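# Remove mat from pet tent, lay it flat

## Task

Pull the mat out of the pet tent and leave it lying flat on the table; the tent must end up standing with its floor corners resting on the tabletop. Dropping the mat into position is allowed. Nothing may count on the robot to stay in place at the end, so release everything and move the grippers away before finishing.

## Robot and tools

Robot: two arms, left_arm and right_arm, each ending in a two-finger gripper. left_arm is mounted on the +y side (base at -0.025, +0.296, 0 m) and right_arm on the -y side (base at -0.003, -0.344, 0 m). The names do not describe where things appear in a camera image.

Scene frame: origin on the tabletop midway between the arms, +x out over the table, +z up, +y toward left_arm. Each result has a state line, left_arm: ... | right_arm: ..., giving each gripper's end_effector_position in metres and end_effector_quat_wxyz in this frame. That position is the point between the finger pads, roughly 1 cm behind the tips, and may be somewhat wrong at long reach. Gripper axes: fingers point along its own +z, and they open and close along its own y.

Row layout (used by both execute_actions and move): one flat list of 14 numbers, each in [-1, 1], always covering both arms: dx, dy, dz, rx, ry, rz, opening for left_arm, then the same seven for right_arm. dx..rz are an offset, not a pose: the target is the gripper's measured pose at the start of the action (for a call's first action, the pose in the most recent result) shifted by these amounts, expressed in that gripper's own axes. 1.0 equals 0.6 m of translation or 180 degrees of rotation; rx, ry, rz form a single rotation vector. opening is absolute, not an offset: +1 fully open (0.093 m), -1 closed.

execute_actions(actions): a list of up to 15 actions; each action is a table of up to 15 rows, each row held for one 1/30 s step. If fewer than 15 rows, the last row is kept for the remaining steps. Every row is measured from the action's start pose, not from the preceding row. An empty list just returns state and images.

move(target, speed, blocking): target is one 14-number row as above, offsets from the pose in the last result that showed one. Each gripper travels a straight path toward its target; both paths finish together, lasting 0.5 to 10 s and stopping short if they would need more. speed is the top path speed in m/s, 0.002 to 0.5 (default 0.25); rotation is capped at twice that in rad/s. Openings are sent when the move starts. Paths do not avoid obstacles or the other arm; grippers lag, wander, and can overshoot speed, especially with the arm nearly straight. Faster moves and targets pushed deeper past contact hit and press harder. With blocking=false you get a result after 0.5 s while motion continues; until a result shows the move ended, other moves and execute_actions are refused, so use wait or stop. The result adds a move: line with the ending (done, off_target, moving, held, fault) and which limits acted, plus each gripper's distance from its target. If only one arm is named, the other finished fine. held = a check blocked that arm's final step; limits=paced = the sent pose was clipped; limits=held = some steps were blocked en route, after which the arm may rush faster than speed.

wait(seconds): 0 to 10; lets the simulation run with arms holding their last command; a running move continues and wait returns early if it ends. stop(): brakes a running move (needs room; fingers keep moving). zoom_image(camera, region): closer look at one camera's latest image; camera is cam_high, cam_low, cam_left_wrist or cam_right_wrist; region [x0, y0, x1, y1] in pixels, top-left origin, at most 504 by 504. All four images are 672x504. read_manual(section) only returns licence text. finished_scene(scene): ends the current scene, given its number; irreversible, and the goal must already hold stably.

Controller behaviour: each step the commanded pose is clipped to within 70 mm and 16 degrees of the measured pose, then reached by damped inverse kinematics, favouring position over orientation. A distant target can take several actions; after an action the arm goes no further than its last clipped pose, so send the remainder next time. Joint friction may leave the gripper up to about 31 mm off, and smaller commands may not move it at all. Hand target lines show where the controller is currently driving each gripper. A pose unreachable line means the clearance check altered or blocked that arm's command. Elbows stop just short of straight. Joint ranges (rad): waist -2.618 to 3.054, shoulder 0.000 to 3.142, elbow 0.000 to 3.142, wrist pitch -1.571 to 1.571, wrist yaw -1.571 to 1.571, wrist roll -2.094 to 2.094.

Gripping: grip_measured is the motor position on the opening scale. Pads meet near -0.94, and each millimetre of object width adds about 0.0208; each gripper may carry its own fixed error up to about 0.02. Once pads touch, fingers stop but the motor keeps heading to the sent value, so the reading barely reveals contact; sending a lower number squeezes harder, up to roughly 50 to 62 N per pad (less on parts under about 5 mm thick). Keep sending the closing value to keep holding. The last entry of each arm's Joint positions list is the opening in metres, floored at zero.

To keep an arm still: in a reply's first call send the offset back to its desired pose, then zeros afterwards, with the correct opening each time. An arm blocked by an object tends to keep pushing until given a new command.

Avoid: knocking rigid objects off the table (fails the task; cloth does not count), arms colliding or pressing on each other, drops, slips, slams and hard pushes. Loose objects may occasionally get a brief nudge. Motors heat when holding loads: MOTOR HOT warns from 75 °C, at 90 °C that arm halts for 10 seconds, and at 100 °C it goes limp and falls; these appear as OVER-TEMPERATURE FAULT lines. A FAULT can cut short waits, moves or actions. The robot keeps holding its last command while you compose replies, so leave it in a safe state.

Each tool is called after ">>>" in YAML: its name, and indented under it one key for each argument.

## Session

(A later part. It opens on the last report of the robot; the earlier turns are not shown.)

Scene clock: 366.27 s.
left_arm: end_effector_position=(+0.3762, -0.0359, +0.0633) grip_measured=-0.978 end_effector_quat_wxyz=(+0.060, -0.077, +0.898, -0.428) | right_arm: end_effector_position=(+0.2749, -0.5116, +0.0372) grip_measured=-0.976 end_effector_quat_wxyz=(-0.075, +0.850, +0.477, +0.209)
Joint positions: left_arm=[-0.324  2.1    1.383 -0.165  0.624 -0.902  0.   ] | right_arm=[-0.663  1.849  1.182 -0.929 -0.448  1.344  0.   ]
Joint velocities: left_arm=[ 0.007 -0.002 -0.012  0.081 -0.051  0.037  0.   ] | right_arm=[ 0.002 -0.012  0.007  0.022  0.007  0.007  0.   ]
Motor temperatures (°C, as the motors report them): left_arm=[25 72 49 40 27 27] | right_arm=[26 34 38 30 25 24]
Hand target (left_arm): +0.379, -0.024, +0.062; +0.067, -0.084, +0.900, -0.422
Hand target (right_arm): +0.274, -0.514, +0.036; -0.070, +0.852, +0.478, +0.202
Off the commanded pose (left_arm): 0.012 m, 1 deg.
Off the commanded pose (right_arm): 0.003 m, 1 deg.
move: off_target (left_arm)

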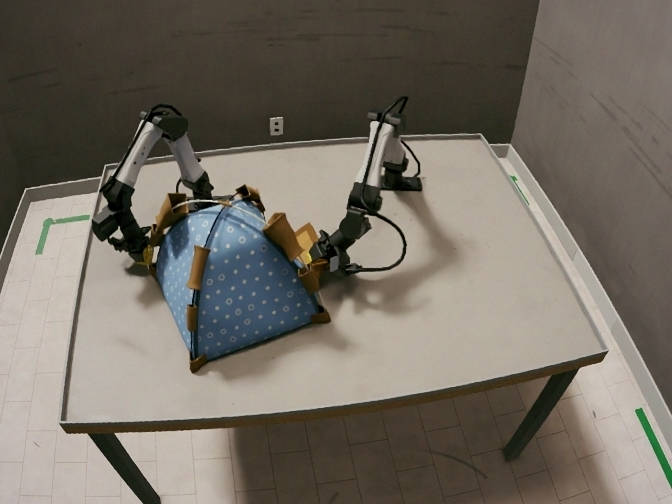

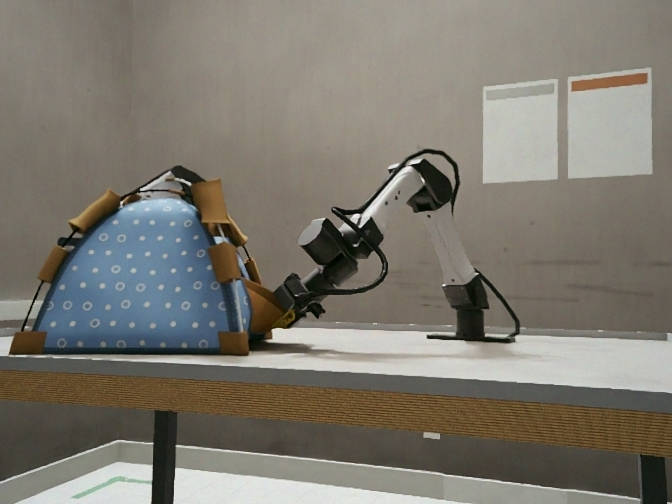

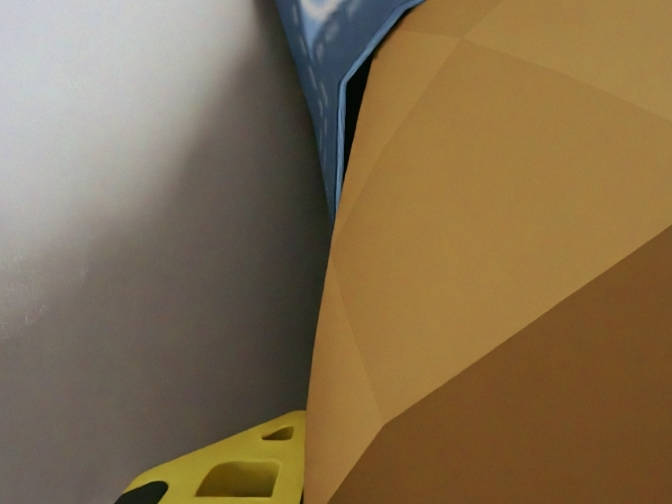

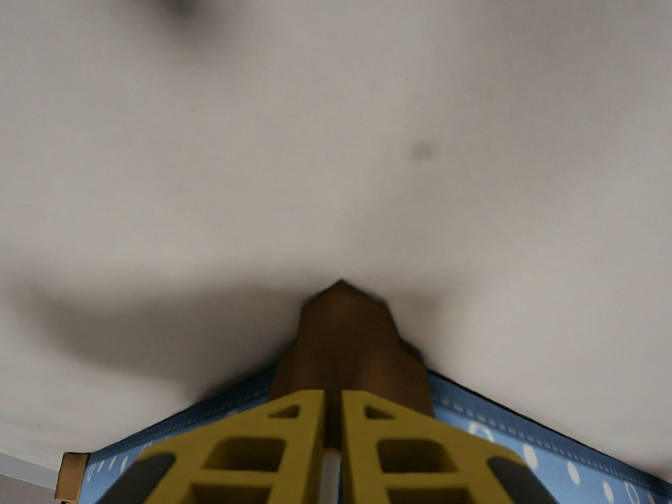

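>>> move:
  target: [0.047, 0.175, -0.22, 0, 0, 0, -1, 0, 0, 0, 0, 0, 0, -1]
  speed: 0.1

Scene clock: 380.17 s.
left_arm: end_effector_position=(+0.3274, +0.1179, +0.0677) grip_measured=-0.978 end_effector_quat_wxyz=(+0.069, -0.068, +0.896, -0.434) | right_arm: end_effector_position=(+0.2745, -0.5084, +0.0383) grip_measured=-0.976 end_effector_quat_wxyz=(-0.082, +0.850, +0.475, +0.214)
Joint positions: left_arm=[ 0.027  1.797  1.    -0.325  0.822 -0.5    0.   ] | right_arm=[-0.663  1.849  1.182 -0.941 -0.461  1.344  0.   ]
Joint velocities: left_arm=[-0.007  0.007  0.002 -0.007  0.037  0.007  0.   ] | right_arm=[ 0.002 -0.002 -0.012  0.007  0.022  0.037  0.   ]
Motor temperatures (°C, as the motors report them): left_arm=[26 73 47 40 27 27] | right_arm=[26 36 38 29 25 24]
Hand target (left_arm): +0.318, +0.126, +0.062; +0.060, -0.076, +0.900, -0.426
Hand target (right_arm): +0.275, -0.512, +0.037; -0.075, +0.850, +0.477, +0.209
Off the commanded pose (left_arm): 0.013 m, 2 deg.
Off the commanded pose (right_arm): 0.003 m, 1 deg.
move: off_target (left_arm)

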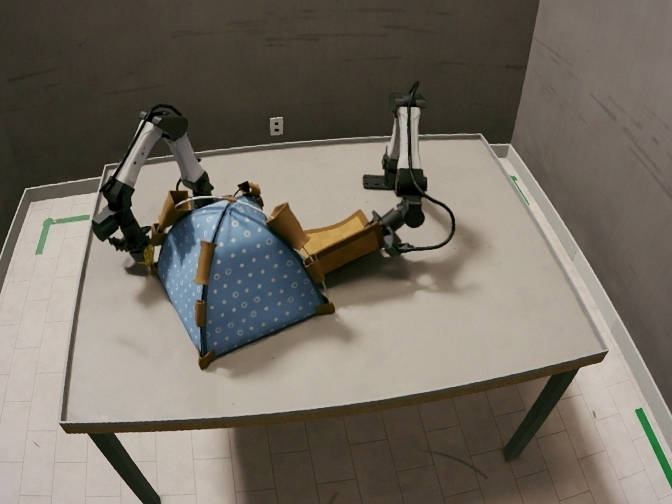

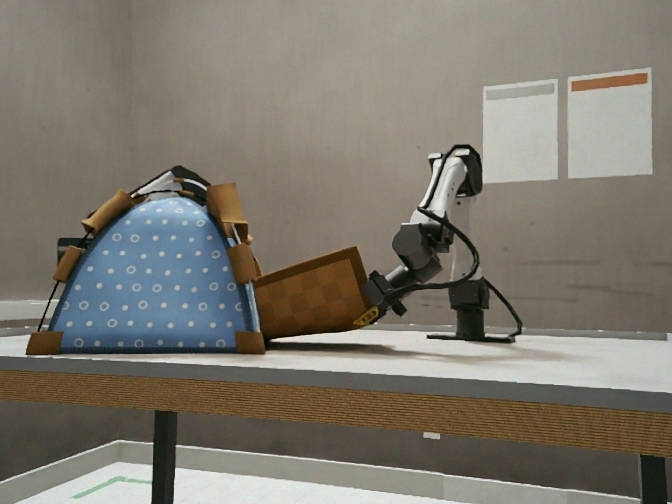

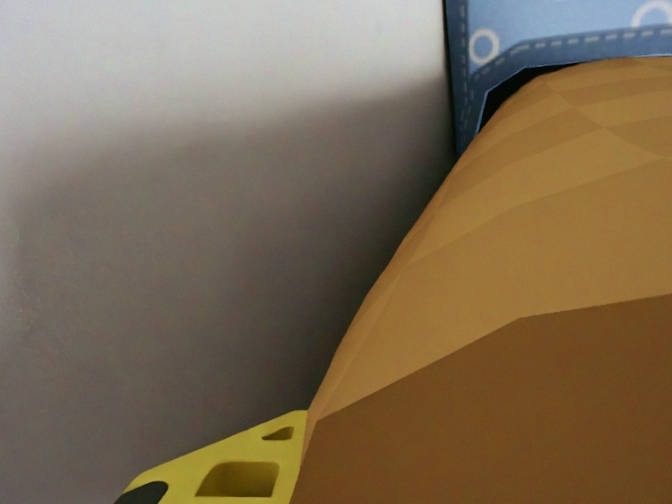

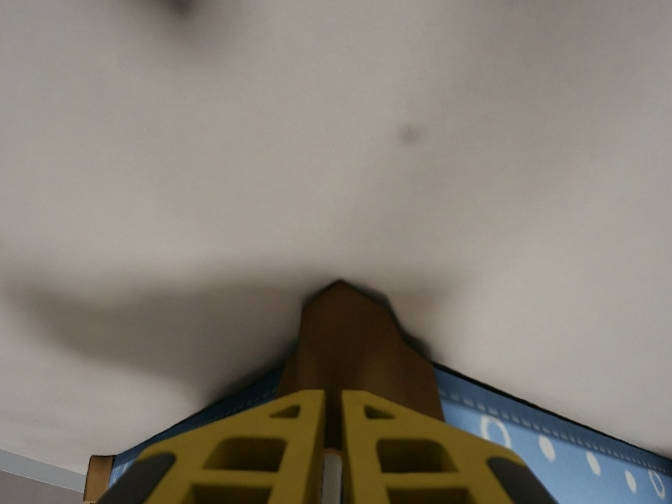

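>>> move:
  target: [-0.012, 0.188, -0.233, 0, 0, 0, -1, 0, 0, 0, 0, 0, 0, -1]
  speed: 0.12

Scene clock: 388.43 s.
left_arm: end_effector_position=(+0.3004, +0.2940, +0.0674) grip_measured=-0.978 end_effector_quat_wxyz=(+0.073, -0.068, +0.896, -0.432) | right_arm: end_effector_position=(+0.2740, -0.5077, +0.0384) grip_measured=-0.976 end_effector_quat_wxyz=(-0.084, +0.850, +0.474, +0.214)
Joint positions: left_arm=[ 0.585  1.928  1.204 -1.055  0.89   0.356  0.   ] | right_arm=[-0.663  1.849  1.182 -0.944 -0.462  1.344  0.   ]
Joint velocities: left_arm=[ 0.002  0.002 -0.012 -0.095 -0.037 -0.051  0.   ] | right_arm=[-0.002  0.002 -0.017 -0.007 -0.007  0.022  0.   ]
Motor temperatures (°C, as the motors report them): left_arm=[26 69 46 39 27 27] | right_arm=[26 36 39 29 25 24]
Hand target (left_arm): +0.302, +0.298, +0.064; +0.068, -0.067, +0.898, -0.430
Hand target (right_arm): +0.274, -0.508, +0.038; -0.082, +0.850, +0.475, +0.214
Off the commanded pose (left_arm): 0.003 m, 0 deg.
Off the commanded pose (right_arm): 0.001 m, 0 deg.
move: done

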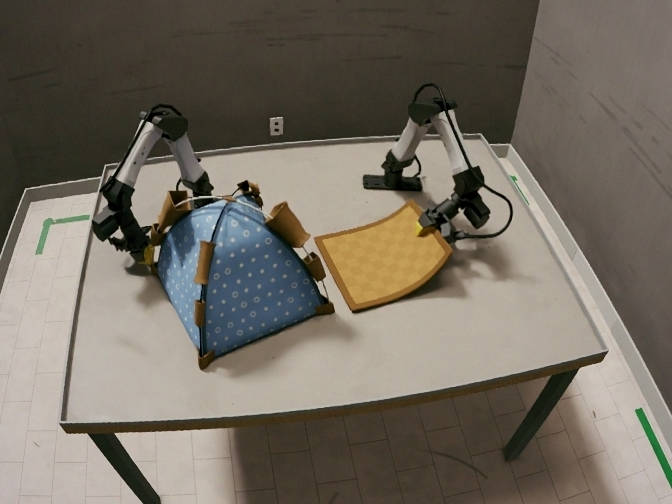

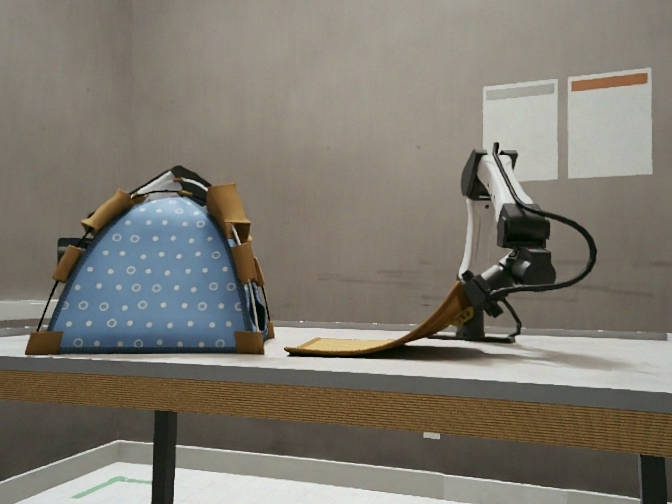

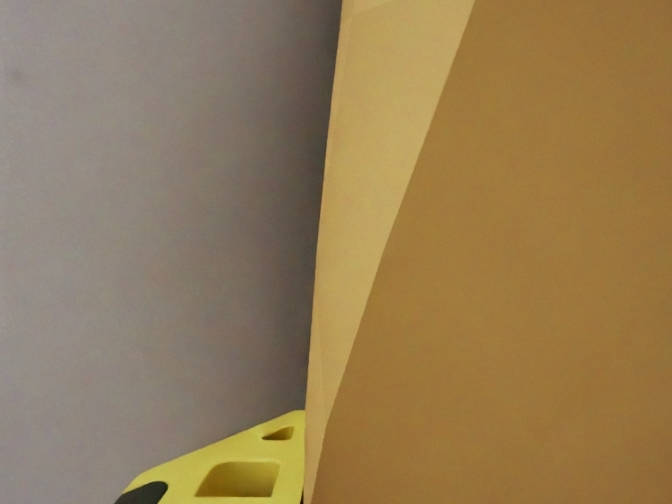

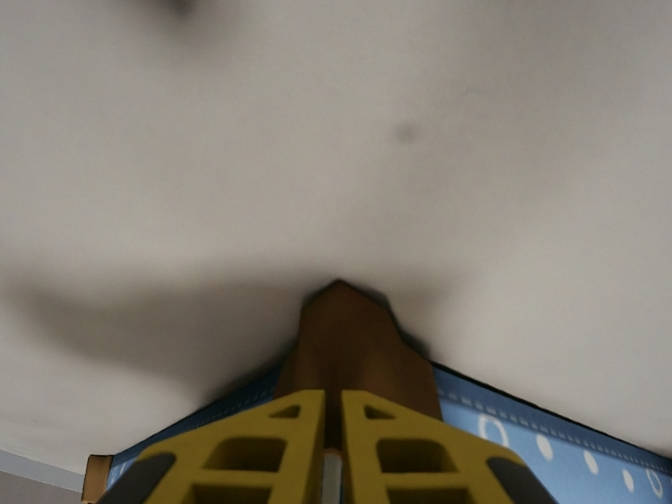

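>>> move:
  target: [-0.017, 0.10, -0.045, 0, 0, 0, -1, 0, 0, 0, 0, 0, 0, 1]
  speed: 0.1

>>> move:
  target: [0, 0, 0, 0, 0, 0, 0.6, 0, 0, -0.2, 0, 0, 0, 1]
  speed: 0.15

>>> move:
  target: [0, 0.06, -0.2, 0, 0, 0, 0.6, 0, 0, 0, 0, 0, 0, 1]
  speed: 0.12

Scene clock: 396.20 s.
left_arm: end_effector_position=(+0.3015, +0.3489, +0.0413) grip_measured=-0.978 end_effector_quat_wxyz=(+0.077, -0.070, +0.895, -0.434) | right_arm: end_effector_position=(+0.2740, -0.5077, +0.0384) grip_measured=+1.000 end_effector_quat_wxyz=(-0.084, +0.850, +0.474, +0.214)
Joint positions: left_arm=[ 0.732  2.105  1.336 -1.17   0.857  0.57   0.   ] | right_arm=[-0.663  1.849  1.182 -0.944 -0.462  1.344  0.093]
Joint velocities: left_arm=[-0.007  0.007 -0.007 -0.007  0.022  0.037  0.   ] | right_arm=[ 0.012 -0.002  0.012 -0.081  0.051 -0.022  0.   ]
Motor temperatures (°C, as the motors report them): left_arm=[26 65 46 37 27 27] | right_arm=[26 36 39 29 25 24]
Hand target (left_arm): +0.301, +0.354, +0.037; +0.072, -0.068, +0.897, -0.432
Hand target (right_arm): +0.274, -0.508, +0.038; -0.084, +0.850, +0.474, +0.214
Off the commanded pose (left_arm): 0.006 m, 1 deg.
Off the commanded pose (right_arm): 0.000 m, 0 deg.
move: done

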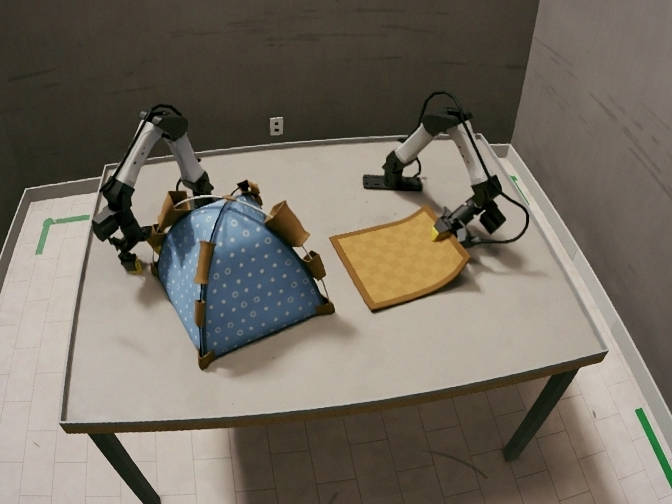

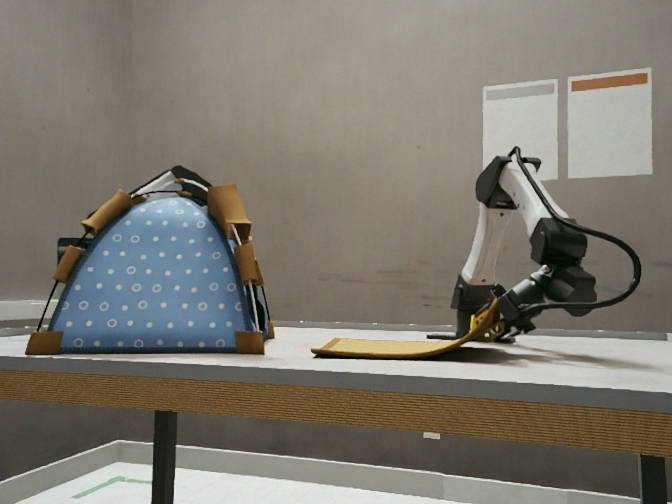

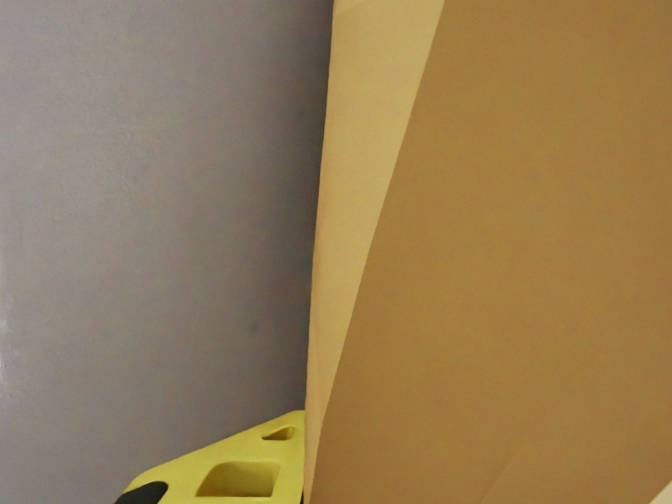

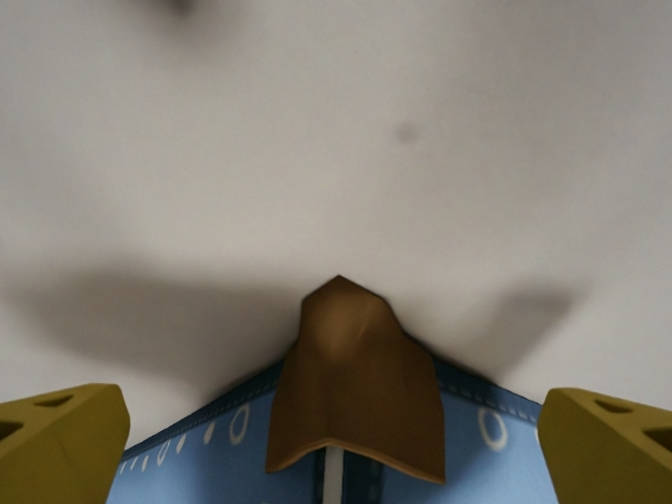

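Scene clock: 397.63 s.
left_arm: end_effector_position=(+0.3022, +0.3455, +0.0497) grip_measured=+0.597 end_effector_quat_wxyz=(+0.081, -0.074, +0.888, -0.446) | right_arm: end_effector_position=(+0.2431, -0.5436, +0.1401) grip_measured=+1.000 end_effector_quat_wxyz=(-0.090, +0.849, +0.473, +0.218)
Joint positions: left_arm=[ 0.732  2.094  1.337 -1.191  0.886  0.568  0.074] | right_arm=[-0.813  1.817  1.551 -1.432 -0.461  1.175  0.093]
Joint velocities: left_arm=[-0.012 -0.007 -0.012  0.022 -0.022 -0.081  0.001] | right_arm=[ 0.002 -0.002 -0.022  0.007 -0.051  0.022  0.   ]
Motor temperatures (°C, as the motors report them): left_arm=[26 65 46 37 27 27] | right_arm=[26 37 39 29 25 24]
Hand target (left_arm): +0.301, +0.349, +0.042; +0.077, -0.070, +0.895, -0.434
Hand target (right_arm): +0.241, -0.548, +0.146; -0.083, +0.850, +0.474, +0.216
Off the commanded pose (left_arm): 0.009 m, 2 deg.
Off the commanded pose (right_arm): 0.009 m, 1 deg.
move: done

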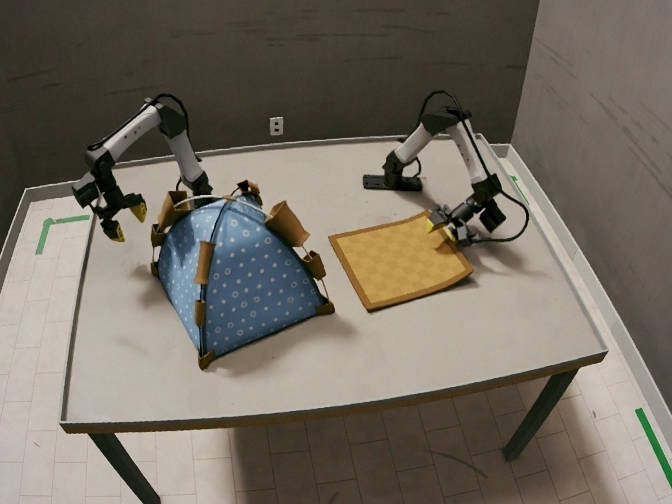

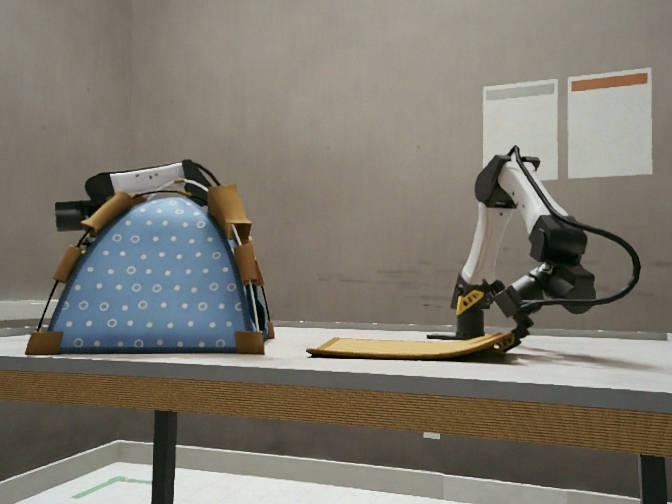

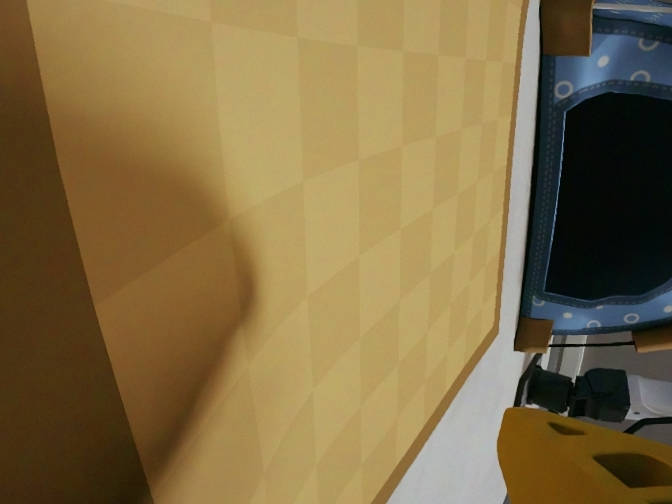

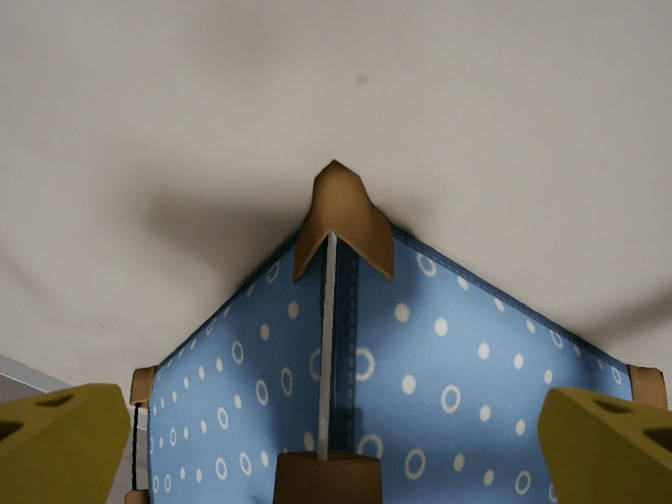

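Scene clock: 399.03 s.
left_arm: end_effector_position=(+0.2741, +0.4562, +0.0885) grip_measured=+0.598 end_effector_quat_wxyz=(+0.110, -0.101, +0.896, -0.419) | right_arm: end_effector_position=(+0.2431, -0.5436, +0.1401) grip_measured=+1.000 end_effector_quat_wxyz=(-0.090, +0.849, +0.473, +0.218)
Joint positions: left_arm=[ 1.02   2.191  1.669 -1.567  0.768  0.832  0.074] | right_arm=[-0.813  1.817  1.551 -1.432 -0.461  1.175  0.093]
Joint velocities: left_arm=[ 0.007  0.012 -0.007 -0.037  0.022 -0.037  0.001] | right_arm=[ 0.002  0.002 -0.002 -0.095  0.066 -0.007  0.   ]
Motor temperatures (°C, as the motors report them): left_arm=[26 65 46 37 27 27] | right_arm=[26 37 39 29 25 24]
Hand target (left_arm): +0.274, +0.460, +0.090; +0.111, -0.095, +0.899, -0.413
Hand target (right_arm): +0.243, -0.544, +0.140; -0.090, +0.849, +0.473, +0.218
Off the commanded pose (left_arm): 0.005 m, 6 deg.
Off the commanded pose (right_arm): 0.000 m, 0 deg.
joint sent to its limit (left arm) — the command would take joint 4 (wrist pitch) past its lower limit, so that joint was sent only as far as its limit.
move: off_target (left_arm)

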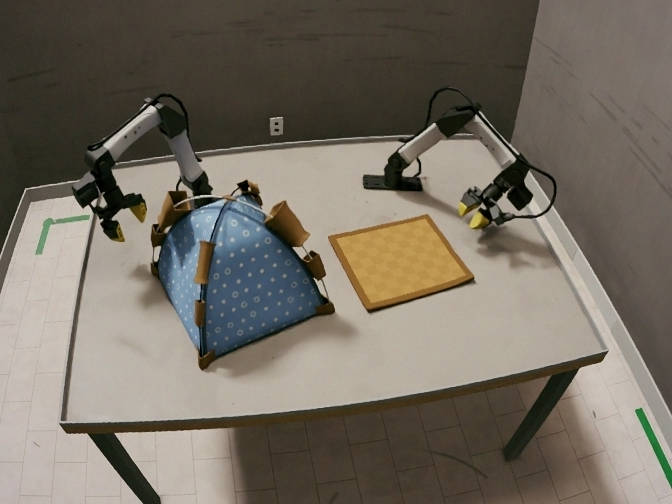

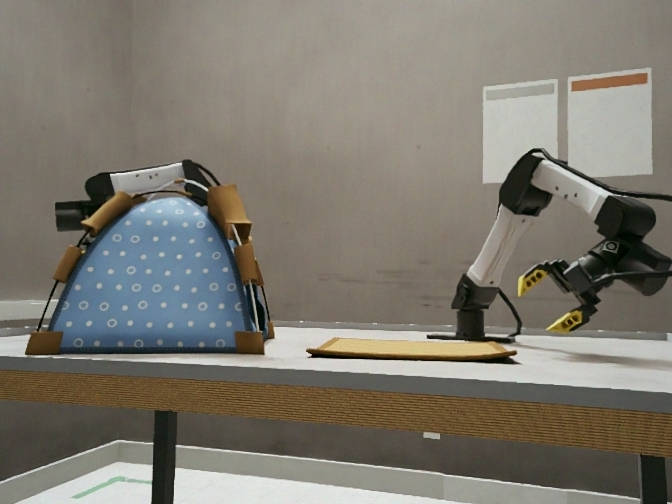

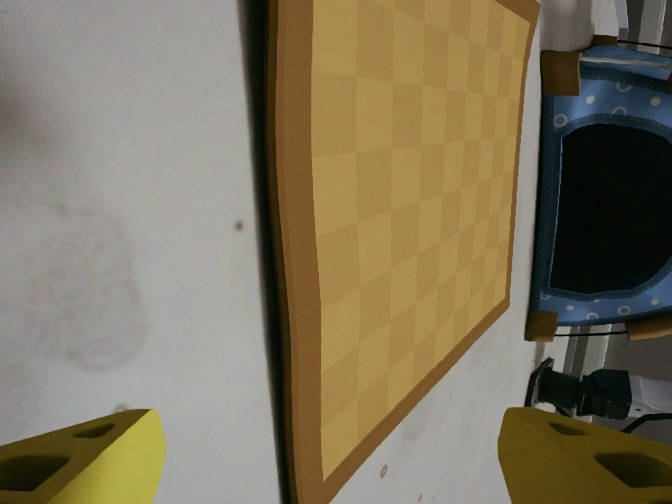

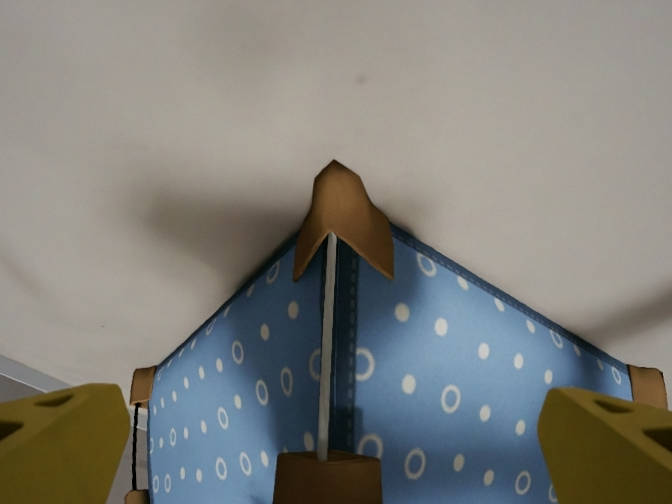

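>>> finished_scene:
  scene: 1

The scene is finished: the task was done.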